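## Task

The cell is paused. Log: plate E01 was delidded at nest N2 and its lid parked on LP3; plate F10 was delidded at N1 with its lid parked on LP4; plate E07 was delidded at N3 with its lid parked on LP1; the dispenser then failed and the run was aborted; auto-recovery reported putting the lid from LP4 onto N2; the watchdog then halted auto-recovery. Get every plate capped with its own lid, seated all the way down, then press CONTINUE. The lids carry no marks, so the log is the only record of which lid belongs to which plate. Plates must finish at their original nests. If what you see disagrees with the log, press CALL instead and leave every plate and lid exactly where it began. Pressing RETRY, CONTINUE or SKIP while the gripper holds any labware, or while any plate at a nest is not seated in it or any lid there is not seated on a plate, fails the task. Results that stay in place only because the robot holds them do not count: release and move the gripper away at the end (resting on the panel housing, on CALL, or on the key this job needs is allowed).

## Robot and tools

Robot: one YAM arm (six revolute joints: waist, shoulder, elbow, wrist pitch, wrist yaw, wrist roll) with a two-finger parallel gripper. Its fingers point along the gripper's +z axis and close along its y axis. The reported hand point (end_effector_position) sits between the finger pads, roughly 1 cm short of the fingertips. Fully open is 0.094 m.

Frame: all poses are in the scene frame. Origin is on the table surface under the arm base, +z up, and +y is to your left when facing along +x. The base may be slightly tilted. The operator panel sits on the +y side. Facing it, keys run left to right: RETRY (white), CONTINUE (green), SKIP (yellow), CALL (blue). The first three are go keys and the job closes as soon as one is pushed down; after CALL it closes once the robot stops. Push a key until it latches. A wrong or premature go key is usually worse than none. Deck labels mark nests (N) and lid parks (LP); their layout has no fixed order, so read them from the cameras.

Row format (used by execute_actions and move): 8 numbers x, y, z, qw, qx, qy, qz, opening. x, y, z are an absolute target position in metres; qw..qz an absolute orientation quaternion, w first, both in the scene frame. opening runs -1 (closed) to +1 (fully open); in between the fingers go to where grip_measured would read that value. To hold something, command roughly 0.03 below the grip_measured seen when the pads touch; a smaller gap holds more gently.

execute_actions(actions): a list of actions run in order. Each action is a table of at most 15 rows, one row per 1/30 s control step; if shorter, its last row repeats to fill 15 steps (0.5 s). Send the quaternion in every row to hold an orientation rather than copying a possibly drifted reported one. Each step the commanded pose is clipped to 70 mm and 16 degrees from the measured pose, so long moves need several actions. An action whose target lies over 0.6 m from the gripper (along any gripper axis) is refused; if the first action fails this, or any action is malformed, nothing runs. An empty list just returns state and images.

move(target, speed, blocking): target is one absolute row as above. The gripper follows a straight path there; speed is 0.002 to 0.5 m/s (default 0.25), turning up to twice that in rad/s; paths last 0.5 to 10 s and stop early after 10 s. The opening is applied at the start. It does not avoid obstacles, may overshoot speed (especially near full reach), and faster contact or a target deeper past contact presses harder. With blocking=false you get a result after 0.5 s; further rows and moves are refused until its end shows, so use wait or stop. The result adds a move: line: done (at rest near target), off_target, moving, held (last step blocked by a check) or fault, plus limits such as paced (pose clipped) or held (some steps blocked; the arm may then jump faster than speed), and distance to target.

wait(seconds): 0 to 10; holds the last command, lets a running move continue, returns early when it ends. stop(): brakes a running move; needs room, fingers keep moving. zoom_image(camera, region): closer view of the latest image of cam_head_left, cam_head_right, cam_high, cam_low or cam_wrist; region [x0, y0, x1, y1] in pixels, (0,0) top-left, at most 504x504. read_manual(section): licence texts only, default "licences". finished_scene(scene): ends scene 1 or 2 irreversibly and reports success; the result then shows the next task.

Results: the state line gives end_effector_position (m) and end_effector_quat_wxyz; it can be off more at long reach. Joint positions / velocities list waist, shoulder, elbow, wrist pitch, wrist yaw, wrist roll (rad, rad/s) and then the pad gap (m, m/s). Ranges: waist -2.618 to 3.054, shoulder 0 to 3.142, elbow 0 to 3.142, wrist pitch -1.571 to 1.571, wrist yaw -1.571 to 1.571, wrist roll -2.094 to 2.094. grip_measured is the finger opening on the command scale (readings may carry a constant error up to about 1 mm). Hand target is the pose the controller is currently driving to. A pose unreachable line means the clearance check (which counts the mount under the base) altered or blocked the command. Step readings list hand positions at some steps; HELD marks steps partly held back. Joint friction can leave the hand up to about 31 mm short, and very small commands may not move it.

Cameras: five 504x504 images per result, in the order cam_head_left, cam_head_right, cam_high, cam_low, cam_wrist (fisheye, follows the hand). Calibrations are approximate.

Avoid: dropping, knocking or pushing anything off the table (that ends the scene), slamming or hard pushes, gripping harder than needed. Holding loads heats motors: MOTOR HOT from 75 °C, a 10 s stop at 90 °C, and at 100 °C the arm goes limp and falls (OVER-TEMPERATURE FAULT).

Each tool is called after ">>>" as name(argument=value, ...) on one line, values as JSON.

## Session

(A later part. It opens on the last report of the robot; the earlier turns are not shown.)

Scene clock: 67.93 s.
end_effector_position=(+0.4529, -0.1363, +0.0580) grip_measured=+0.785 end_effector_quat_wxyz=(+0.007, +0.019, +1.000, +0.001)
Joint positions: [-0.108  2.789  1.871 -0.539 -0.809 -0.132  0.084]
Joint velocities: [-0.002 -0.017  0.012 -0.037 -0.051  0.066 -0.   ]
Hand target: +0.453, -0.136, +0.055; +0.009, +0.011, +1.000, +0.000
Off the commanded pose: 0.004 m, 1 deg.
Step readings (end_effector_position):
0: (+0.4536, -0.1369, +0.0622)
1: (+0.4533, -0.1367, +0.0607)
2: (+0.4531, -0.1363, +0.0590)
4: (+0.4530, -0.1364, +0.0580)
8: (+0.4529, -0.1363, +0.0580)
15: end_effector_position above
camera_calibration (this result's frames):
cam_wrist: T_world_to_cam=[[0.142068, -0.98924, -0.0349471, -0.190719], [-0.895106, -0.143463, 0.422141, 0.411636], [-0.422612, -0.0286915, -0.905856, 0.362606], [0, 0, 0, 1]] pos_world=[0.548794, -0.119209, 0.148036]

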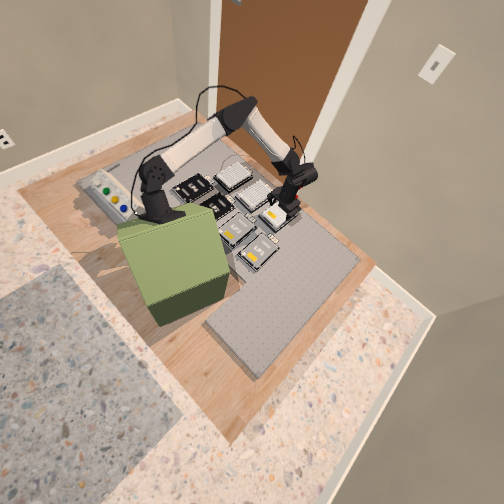

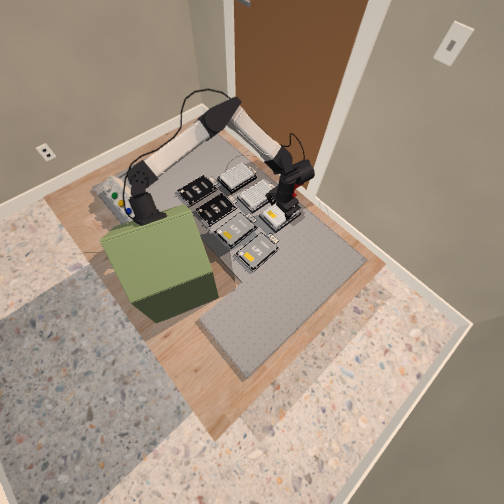

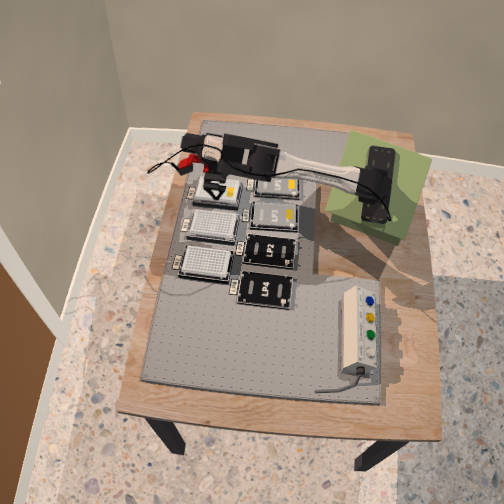

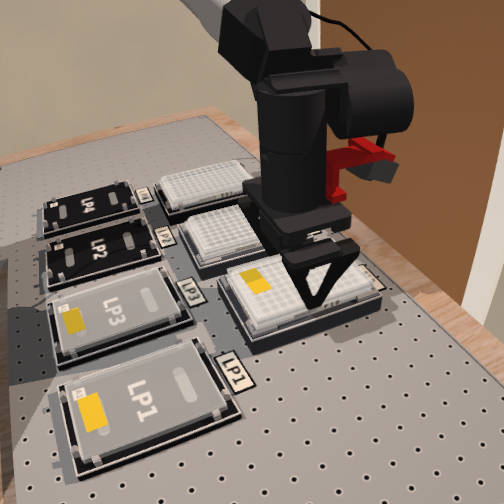

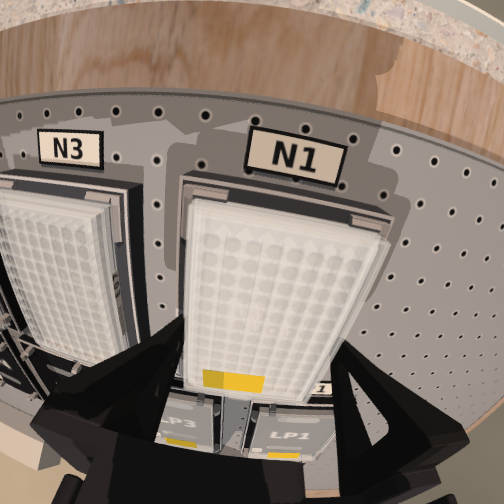

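It's going in. Release; the lid should drop the last few mm.

>>> execute_actions(actions=[[[0.4529,-0.1363,0.058,0.007,0.017,1,0,0.86]],[[0.4529,-0.1363,0.058,0.007,0.017,1,0,1]]])

>>> zoom_image(camera="cam_low", region=[200, 200, 400, 360])

Scene clock: 69.30 s.
end_effector_position=(+0.4529, -0.1363, +0.0580) grip_measured=+1.000 end_effector_quat_wxyz=(+0.007, +0.019, +1.000, +0.001)
Joint positions: [-0.108  2.789  1.871 -0.539 -0.809 -0.132  0.094]
Joint velocities: [ 0.002 -0.002 -0.007 -0.037 -0.007  0.007  0.   ]
Hand target: +0.453, -0.136, +0.058; +0.007, +0.017, +1.000, +0.000
Off the commanded pose: 0.000 m, 0 deg.
Step readings (end_effector_position; steps 1 to 15: 1st action; 16 to 30: 2nd action):
0: (+0.4529, -0.1363, +0.0580)
1: (+0.4529, -0.1363, +0.0580)
2: (+0.4529, -0.1363, +0.0580)
4: (+0.4529, -0.1363, +0.0580)
8: (+0.4529, -0.1363, +0.0580)
15: (+0.4529, -0.1363, +0.0580)
16: (+0.4529, -0.1363, +0.0580)
17: (+0.4529, -0.1363, +0.0580)
19: (+0.4529, -0.1363, +0.0580)
23: (+0.4529, -0.1363, +0.0580)
30: end_effector_position above
camera_calibration (this result's frames):
cam_wrist: T_world_to_cam=[[0.142068, -0.98924, -0.0349471, -0.190719], [-0.895106, -0.143463, 0.422141, 0.411636], [-0.422612, -0.0286915, -0.905856, 0.362606], [0, 0, 0, 1]] pos_world=[0.548794, -0.119209, 0.148036]

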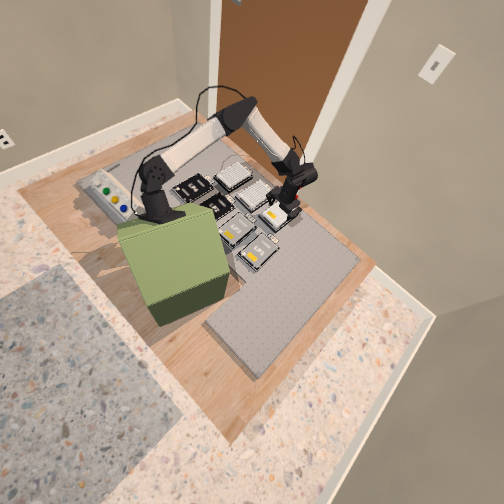

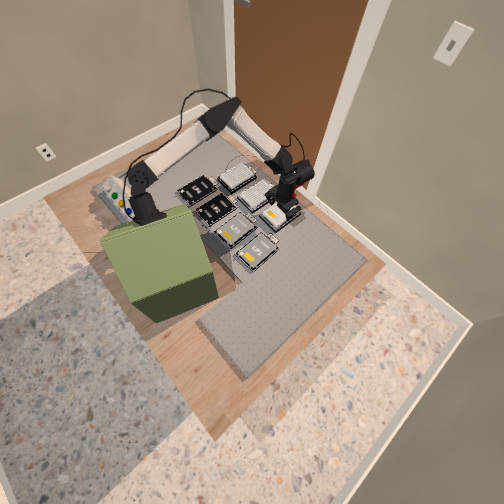

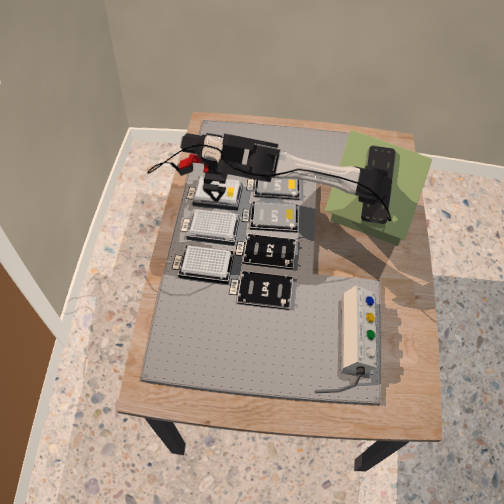

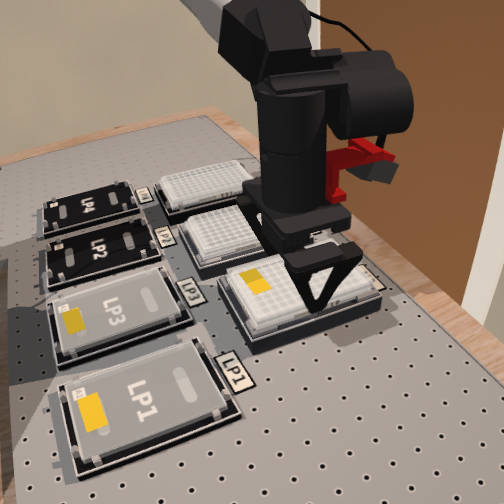

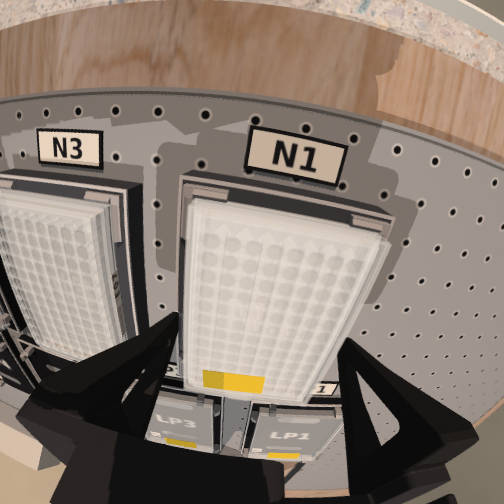

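Region (200, 200, 400, 360) of cam_low's 504x504 image, scaled by 2.520, with more detail than that image has; it fills the top 403 rows of this view, and the rest is white.

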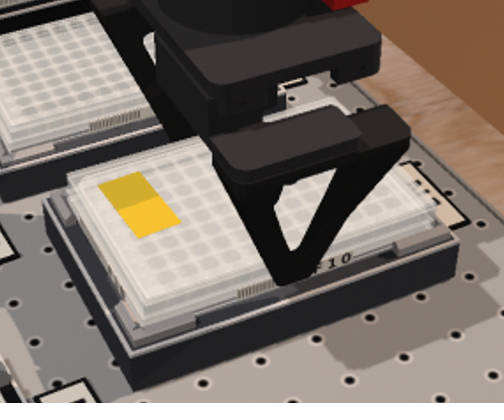

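>>> execute_actions(actions=[[[0.4529,-0.1363,0.115,0,0.011,1,0,1]]])

>>> move(target=[0.31,-0.08,0.13,0,0.011,1,0,1], speed=0.3)

Scene clock: 70.80 s.
end_effector_position=(+0.4496, -0.1412, +0.1160) grip_measured=+1.000 end_effector_quat_wxyz=(+0.006, +0.020, +1.000, -0.002)
Joint positions: [-0.204  2.706  1.871 -0.724 -0.809 -0.271  0.094]
Joint velocities: [-0.017 -0.012 -0.012 -0.095 -0.037 -0.095  0.   ]
Hand target: +0.452, -0.136, +0.115; +0.000, +0.011, +1.000, +0.000
Off the commanded pose: 0.006 m, 1 deg.
Step readings (end_effector_position):
0: (+0.4529, -0.1363, +0.0580)
1: (+0.4523, -0.1360, +0.0615)
2: (+0.4500, -0.1354, +0.0670)
4: (+0.4522, -0.1368, +0.0844)
8: (+0.4574, -0.1423, +0.1135)
15: end_effector_position above
camera_calibration (this result's frames):
cam_wrist: T_world_to_cam=[[0.141148, -0.98954, -0.0298115, -0.1932], [-0.89421, -0.140356, 0.425075, 0.383171], [-0.424812, -0.0333405, -0.904667, 0.413789], [0, 0, 0, 1]] pos_world=[0.545688, -0.123603, 0.205705]

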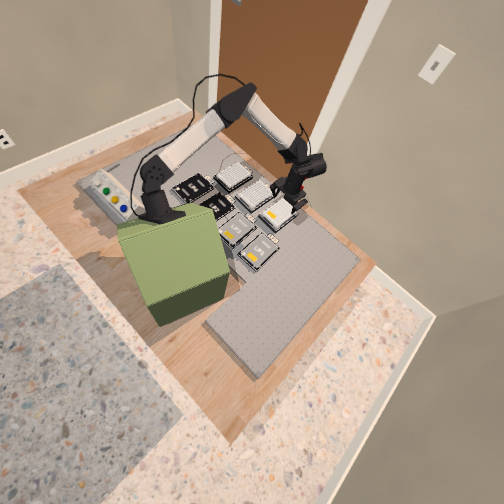

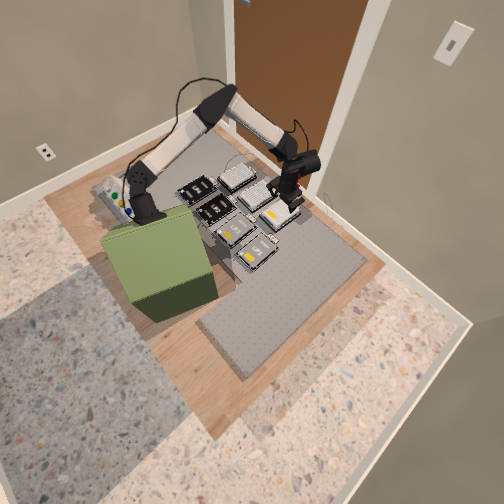

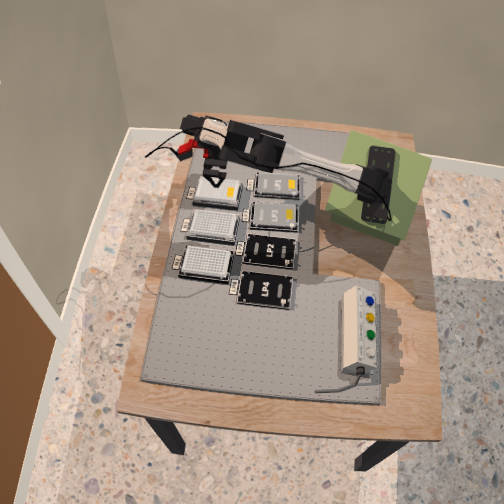

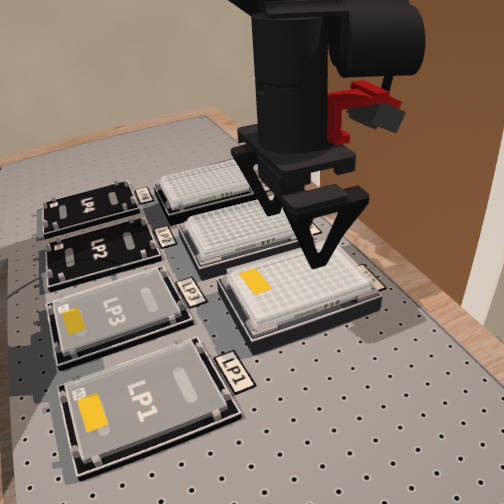

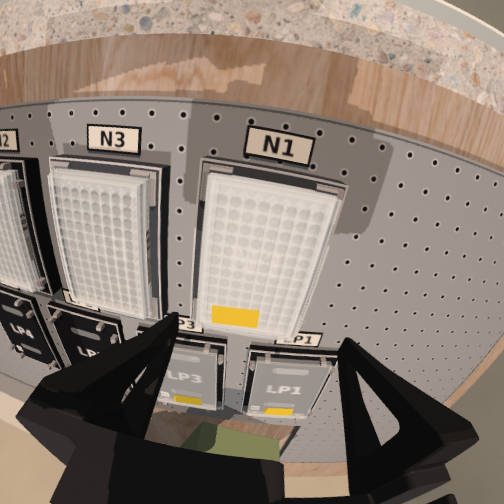

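Scene clock: 72.10 s.
end_effector_position=(+0.3169, -0.0826, +0.1286) grip_measured=+1.000 end_effector_quat_wxyz=(-0.001, +0.007, +1.000, -0.000)
Joint positions: [-0.204  2.275  1.037 -0.341 -0.81  -0.31   0.094]
Joint velocities: [-0.002 -0.012 -0.017 -0.007 -0.022 -0.022  0.   ]
Hand target: +0.311, -0.080, +0.129; -0.000, +0.011, +1.000, +0.000
Off the commanded pose: 0.007 m, 0 deg.
move: done
camera_calibration (this result's frames):
cam_wrist: T_world_to_cam=[[0.164863, -0.985655, -0.0361263, -0.122576], [-0.88503, -0.164001, 0.43569, 0.261106], [-0.435365, -0.0398564, -0.899371, 0.372902], [0, 0, 0, 1]] pos_world=[0.413644, -0.0631337, 0.217188]

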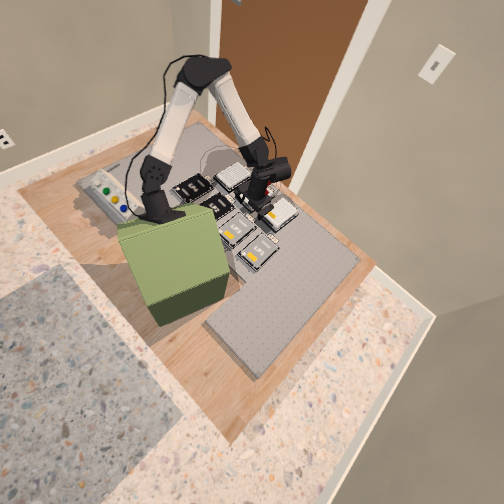

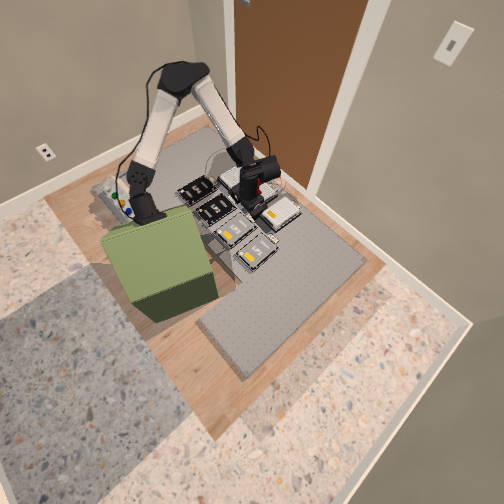

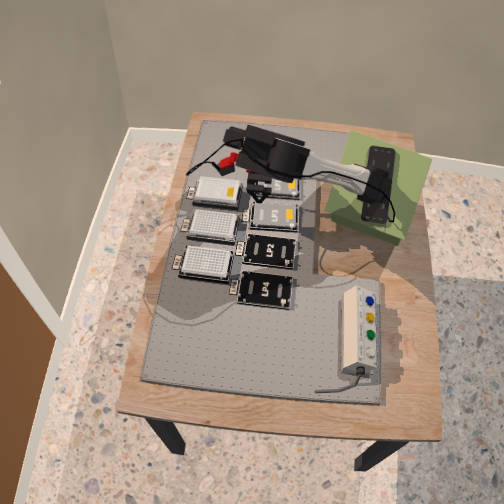

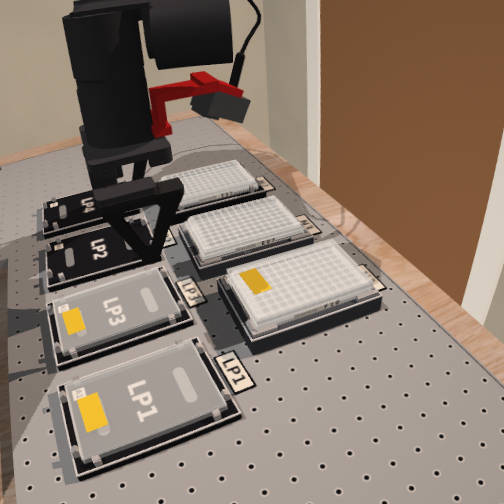

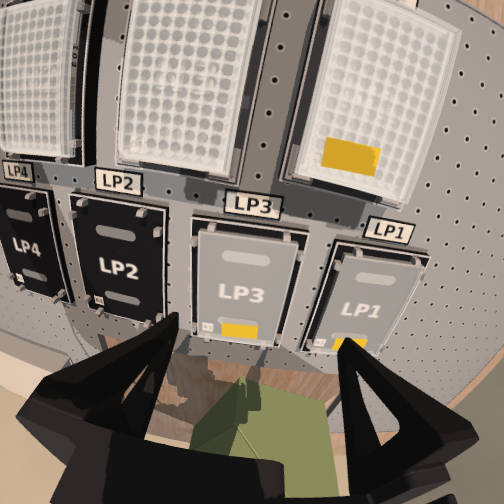

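>>> zoom_image(camera="cam_wrist", region=[170, 200, 450, 380])

Region (170, 200, 450, 380) of cam_wrist's 504x504 image, scaled by 1.800, with more detail than that image has; it fills the top 324 rows of this view, and the rest is white.

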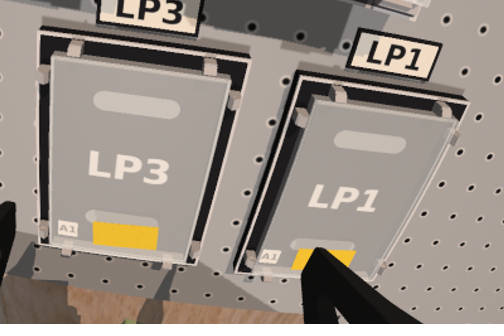

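>>> zoom_image(camera="cam_wrist", region=[180, 210, 320, 360])

Region (180, 210, 320, 360) of cam_wrist's 504x504 image, scaled by 3.360, with more detail than that image has; it fills the left 470 columns of this view, and the rest is white.

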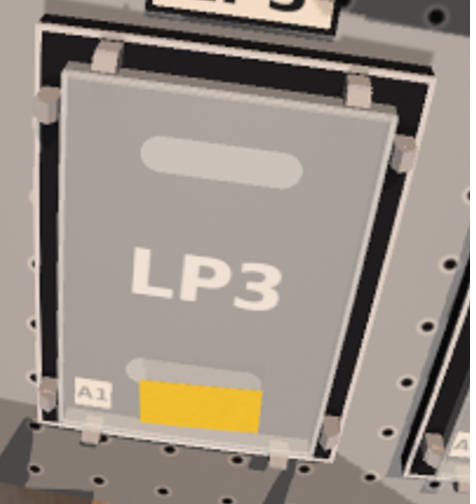

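>>> move(target=[0.258,-0.066,0.075,0,-0.015,1,0,1], speed=0.2)

Scene clock: 80.13 s.
end_effector_position=(+0.2750, -0.0659, +0.0801) grip_measured=+1.000 end_effector_quat_wxyz=(+0.015, -0.027, +1.000, +0.001)
Joint positions: [-0.076  2.297  0.772  0.124 -0.808 -0.161  0.094]
Joint velocities: [-0.007  0.012 -0.012 -0.007  0.007 -0.051  0.   ]
Hand target: +0.259, -0.066, +0.075; +0.000, -0.015, +1.000, -0.001
Off the commanded pose: 0.018 m, 2 deg.
move: off_target
camera_calibration (this result's frames):
cam_wrist: T_world_to_cam=[[0.232801, -0.972036, -0.0308075, -0.119144], [-0.885211, -0.224912, 0.407206, 0.246292], [-0.402748, -0.0675268, -0.912817, 0.302004], [0, 0, 0, 1]] pos_world=[0.367389, -0.0400245, 0.171712]

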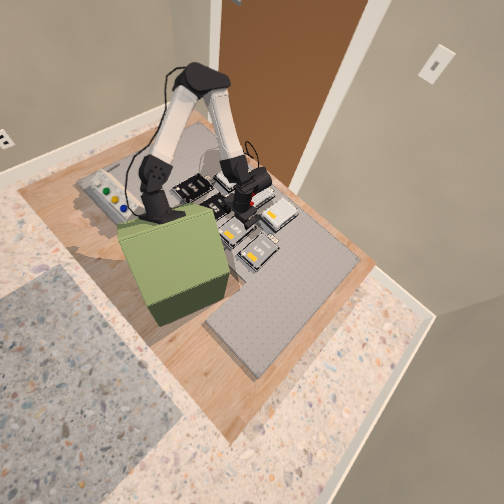

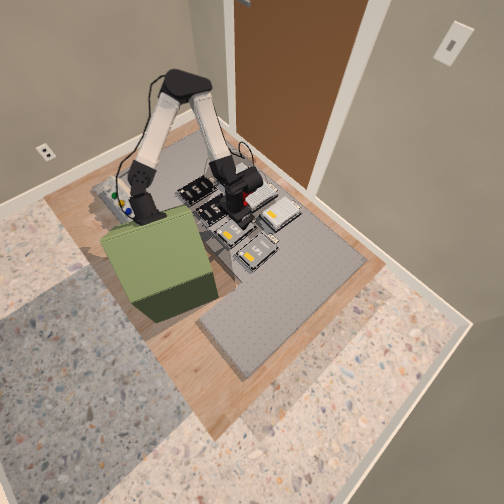

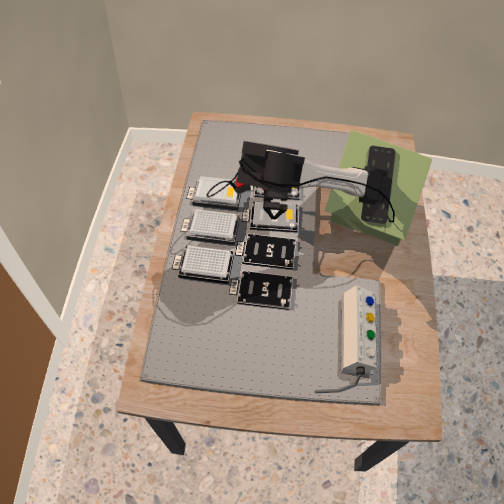

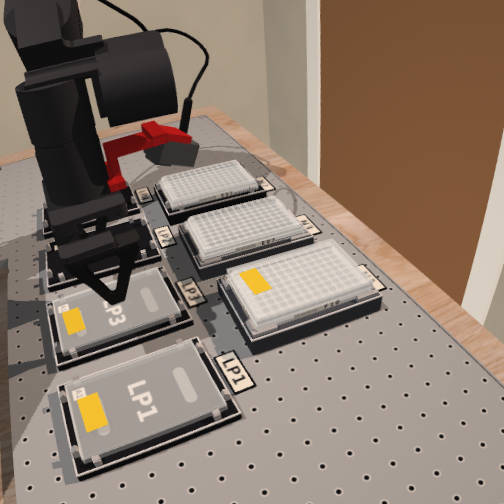

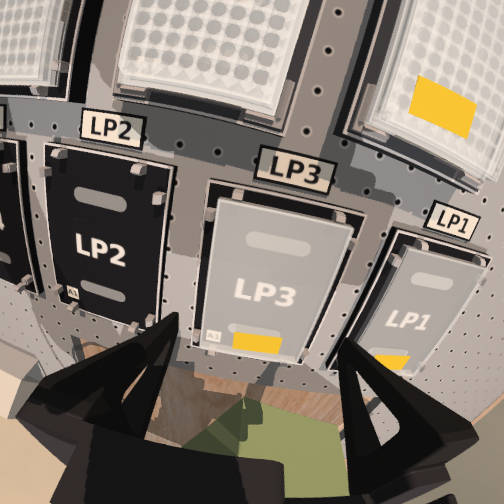

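>>> zoom_image(camera="cam_wrist", region=[170, 170, 390, 390])

Region (170, 170, 390, 390) of cam_wrist's 504x504 image, scaled by 2.291, with more detail than that image has.

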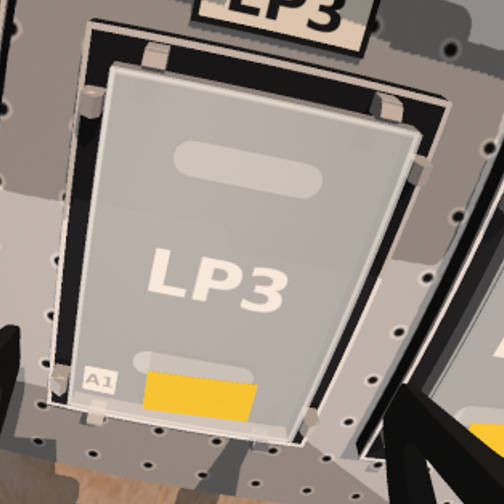

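>>> execute_actions(actions=[[[0.262,-0.0686,0.045,0,-0.017,1,0,1]]])

Scene clock: 82.07 s.
end_effector_position=(+0.2607, -0.0670, +0.0481) grip_measured=+1.000 end_effector_quat_wxyz=(-0.002, -0.016, +1.000, +0.004)
Joint positions: [-0.001  2.402  0.772  0.256 -0.797 -0.068  0.094]
Joint velocities: [-0.002  0.007  0.002  0.051 -0.081  0.022  0.   ]
Hand target: +0.262, -0.069, +0.045; +0.000, -0.017, +1.000, -0.000
Off the commanded pose: 0.004 m, 0 deg.
Step readings (end_effector_position):
0: (+0.2754, -0.0659, +0.0801)
1: (+0.2753, -0.0663, +0.0775)
2: (+0.2741, -0.0666, +0.0720)
4: (+0.2643, -0.0657, +0.0591)
8: (+0.2544, -0.0662, +0.0483)
15: end_effector_position above
camera_calibration (this result's frames):
cam_wrist: T_world_to_cam=[[0.209641, -0.976793, -0.04388, -0.111547], [-0.875432, -0.207497, 0.436537, 0.243561], [-0.435511, -0.0531019, -0.898616, 0.275748], [0, 0, 0, 1]] pos_world=[0.356697, -0.0437772, 0.136573]

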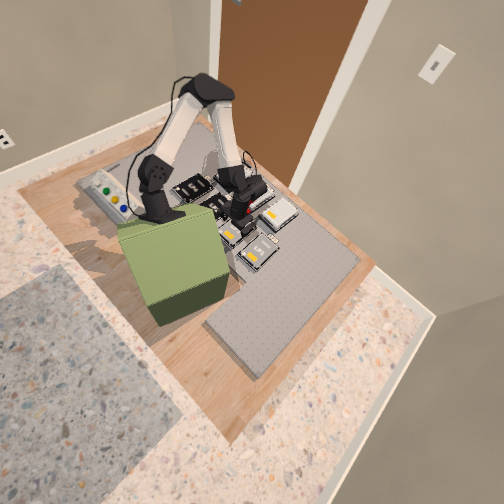

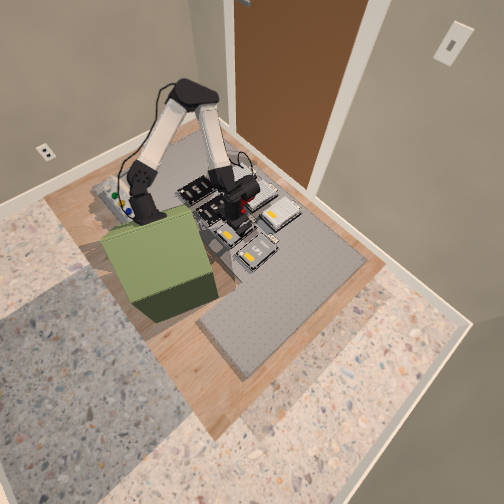

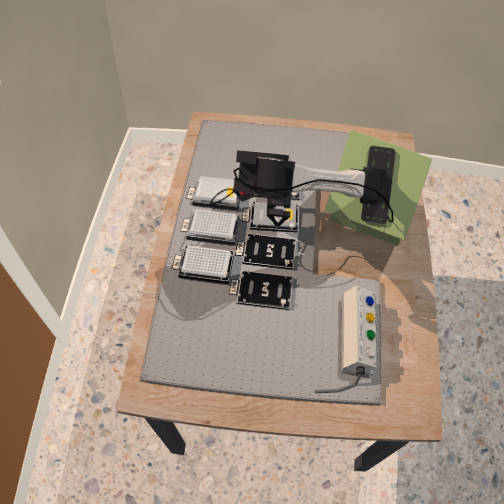

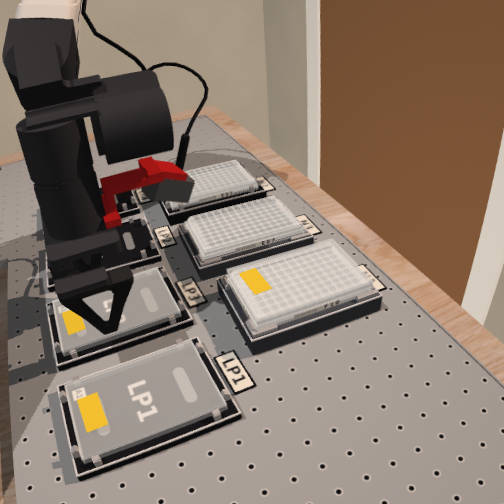

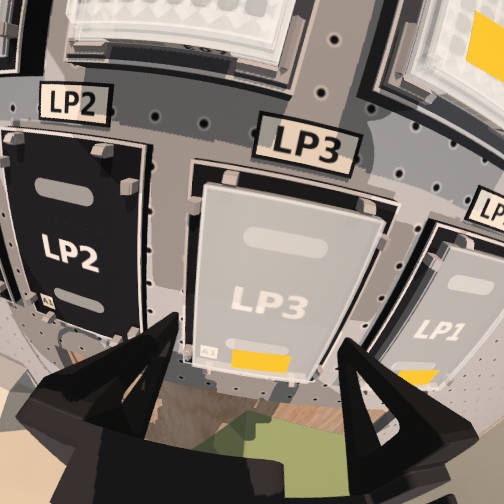

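>>> execute_actions(actions=[[[0.265,-0.069,0.018,0,-0.017,1,0,1],[0.265,-0.069,0.018,0,-0.017,1,0,1],[0.265,-0.069,0.018,0,-0.017,1,0,1],[0.265,-0.069,0.034,0,-0.017,1,0,1]]])

Scene clock: 83.93 s.
end_effector_position=(+0.2592, -0.0676, +0.0332) grip_measured=+1.000 end_effector_quat_wxyz=(-0.006, -0.018, +1.000, +0.001)
Joint positions: [ 0.038  2.449  0.787  0.316 -0.785 -0.025  0.094]
Joint velocities: [-0.007 -0.007 -0.012 -0.007  0.066 -0.007  0.   ]
Hand target: +0.265, -0.069, +0.034; +0.000, -0.017, +1.000, -0.000
Off the commanded pose: 0.006 m, 1 deg.
Step readings (end_effector_position):
0: (+0.2625, -0.0672, +0.0481)
1: (+0.2624, -0.0674, +0.0459)
2: (+0.2624, -0.0677, +0.0410)
4: (+0.2590, -0.0676, +0.0332)
8: (+0.2592, -0.0676, +0.0332)
15: end_effector_position above
camera_calibration (this result's frames):
cam_wrist: T_world_to_cam=[[0.213255, -0.976131, -0.0411272, -0.113455], [-0.871406, -0.209073, 0.443778, 0.247277], [-0.441784, -0.0587993, -0.895192, 0.262871], [0, 0, 0, 1]] pos_world=[0.355806, -0.0435916, 0.120918]

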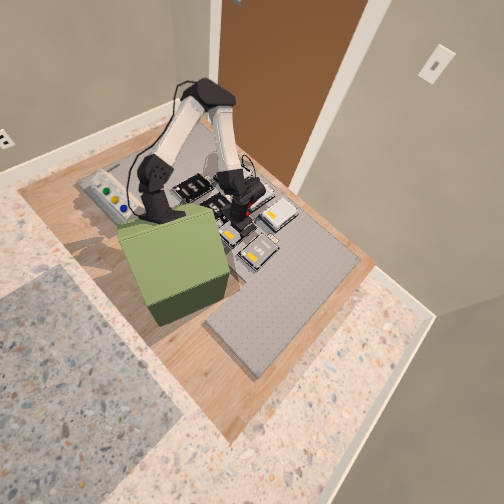

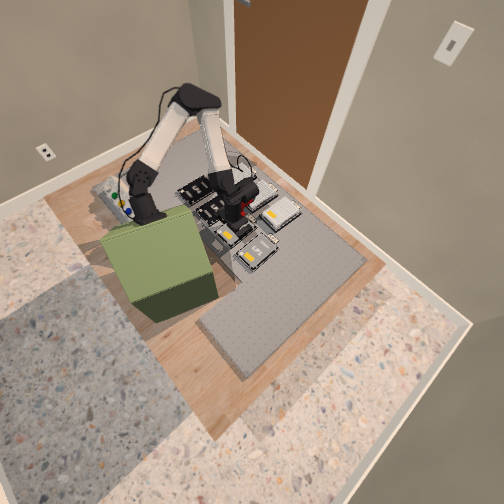

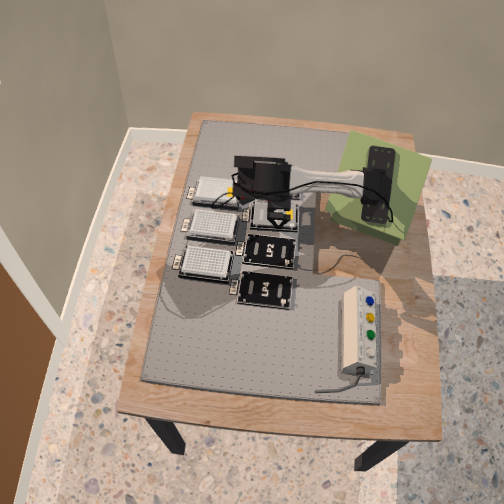

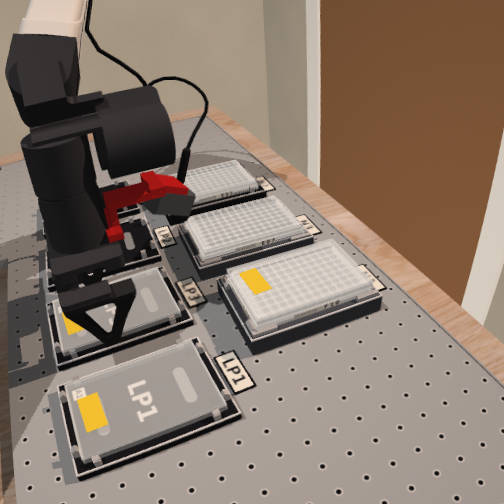

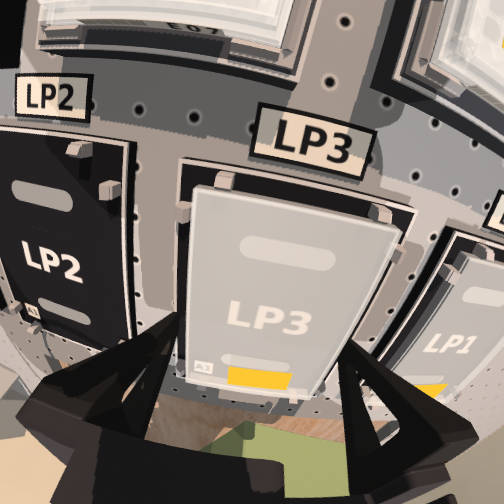

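>>> zoom_image(camera="cam_low", region=[30, 260, 230, 420])

Region (30, 260, 230, 420) of cam_low's 504x504 image, scaled by 2.520, with more detail than that image has; it fills the top 403 rows of this view, and the rest is white.

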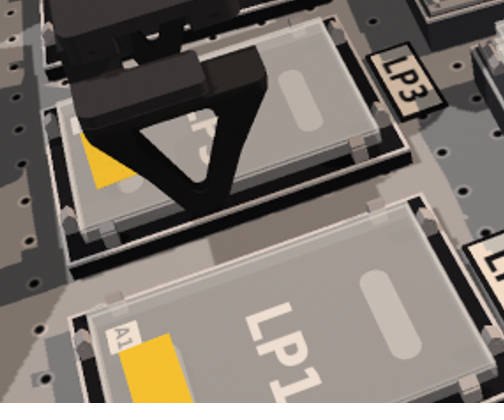

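>>> execute_actions(actions=[[[0.264,-0.068,0.0340,0.006,-0.017,1,0,1]]])

Scene clock: 85.07 s.
end_effector_position=(+0.2637, -0.0675, +0.0332) grip_measured=+1.000 end_effector_quat_wxyz=(+0.002, -0.019, +1.000, +0.001)
Joint positions: [ 0.038  2.449  0.787  0.339 -0.785 -0.011  0.094]
Joint velocities: [-0.002 -0.007 -0.007 -0.022 -0.037 -0.007  0.   ]
Hand target: +0.264, -0.068, +0.034; +0.006, -0.017, +1.000, +0.000
Off the commanded pose: 0.001 m, 0 deg.
Step readings (end_effector_position):
0: (+0.2592, -0.0676, +0.0332)
1: (+0.2596, -0.0676, +0.0332)
2: (+0.2601, -0.0676, +0.0332)
4: (+0.2615, -0.0676, +0.0332)
8: (+0.2629, -0.0676, +0.0332)
15: end_effector_position above
camera_calibration (this result's frames):
cam_wrist: T_world_to_cam=[[0.215857, -0.975688, -0.0379417, -0.115094], [-0.878059, -0.210961, 0.429544, 0.253301], [-0.427105, -0.0594049, -0.902248, 0.261164], [0, 0, 0, 1]] pos_world=[0.358801, -0.0433448, 0.122464]

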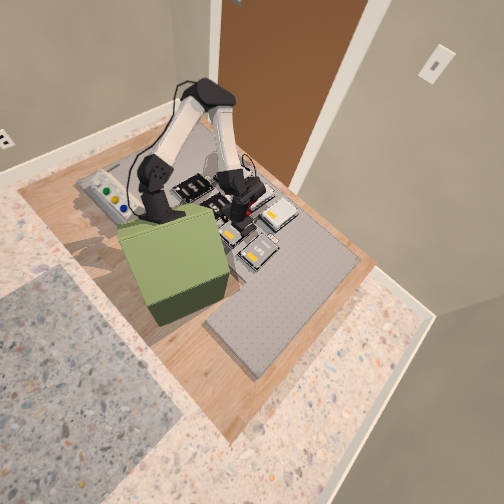

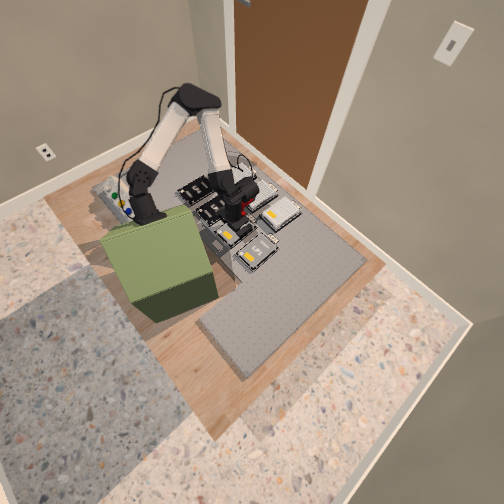

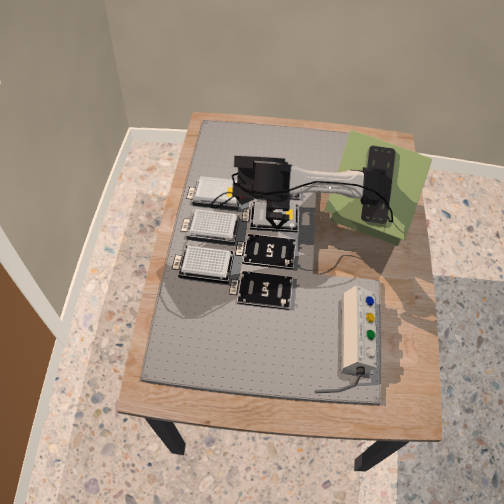

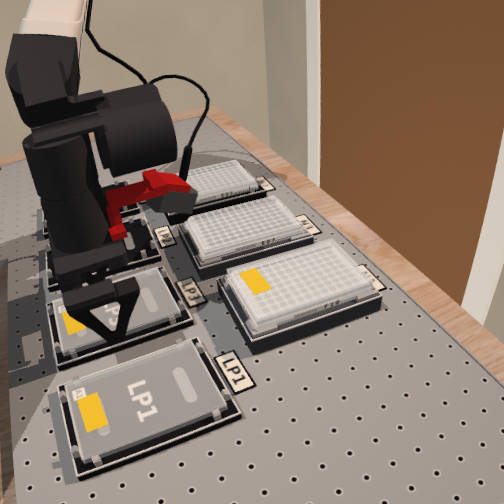

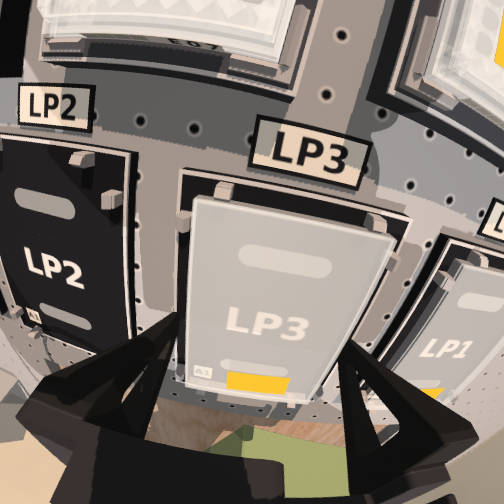

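>>> execute_actions(actions=[[[0.2637,-0.0680,0.0332,0.002,-0.019,1,0,0.83]],[[0.2637,-0.0680,0.0332,0.002,-0.019,1,0,0.765]]])

Scene clock: 86.37 s.
end_effector_position=(+0.2639, -0.0679, +0.0332) grip_measured=+0.786 end_effector_quat_wxyz=(+0.003, -0.018, +1.000, +0.000)
Joint positions: [ 0.038  2.449  0.787  0.34  -0.782 -0.01   0.084]
Joint velocities: [-0.012  0.012 -0.002 -0.022 -0.066  0.037 -0.   ]
Hand target: +0.264, -0.068, +0.033; +0.002, -0.019, +1.000, -0.000
Off the commanded pose: 0.000 m, 0 deg.
Step readings (end_effector_position; steps 1 to 15: 1st action; 16 to 30: 2nd action):
0: (+0.2639, -0.0675, +0.0332)
1: (+0.2639, -0.0675, +0.0332)
2: (+0.2639, -0.0675, +0.0332)
4: (+0.2639, -0.0677, +0.0332)
8: (+0.2639, -0.0677, +0.0332)
15: (+0.2639, -0.0677, +0.0332)
16: (+0.2639, -0.0679, +0.0332)
17: (+0.2639, -0.0679, +0.0332)
19: (+0.2639, -0.0679, +0.0332)
23: (+0.2639, -0.0679, +0.0332)
30: end_effector_position above
camera_calibration (this result's frames):
cam_wrist: T_world_to_cam=[[0.215647, -0.975822, -0.0355947, -0.11554], [-0.878366, -0.209777, 0.429495, 0.253522], [-0.426578, -0.0613541, -0.902367, 0.260941], [0, 0, 0, 1]] pos_world=[0.358913, -0.043554, 0.122466]

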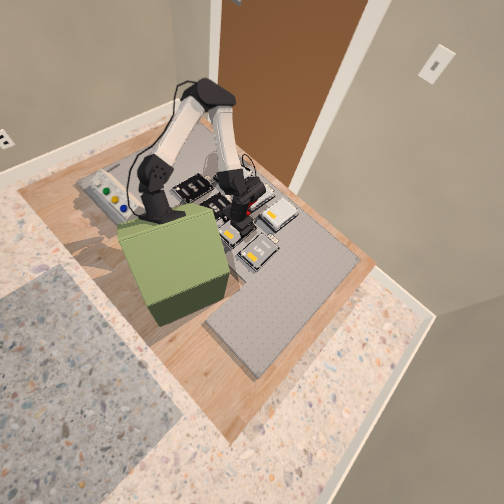

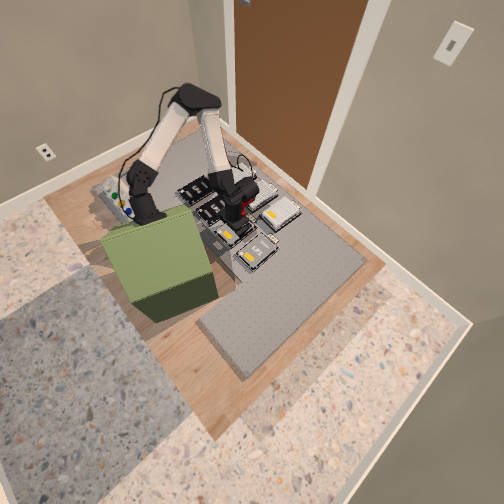

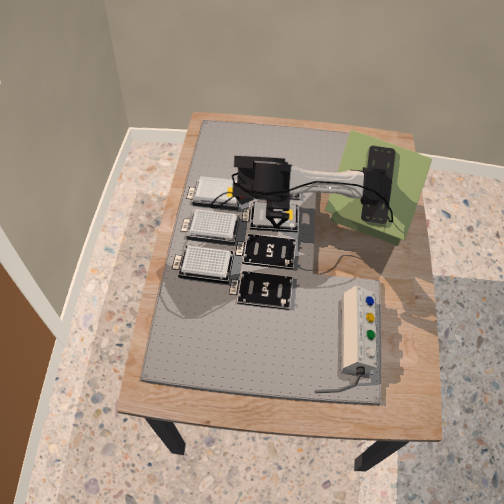

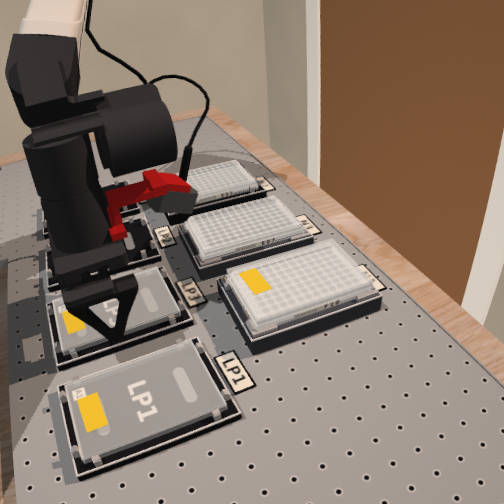

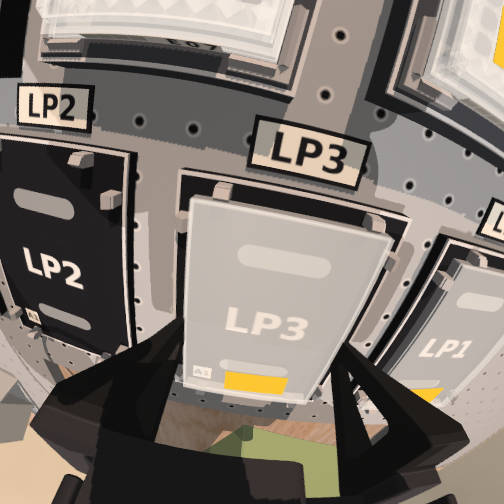

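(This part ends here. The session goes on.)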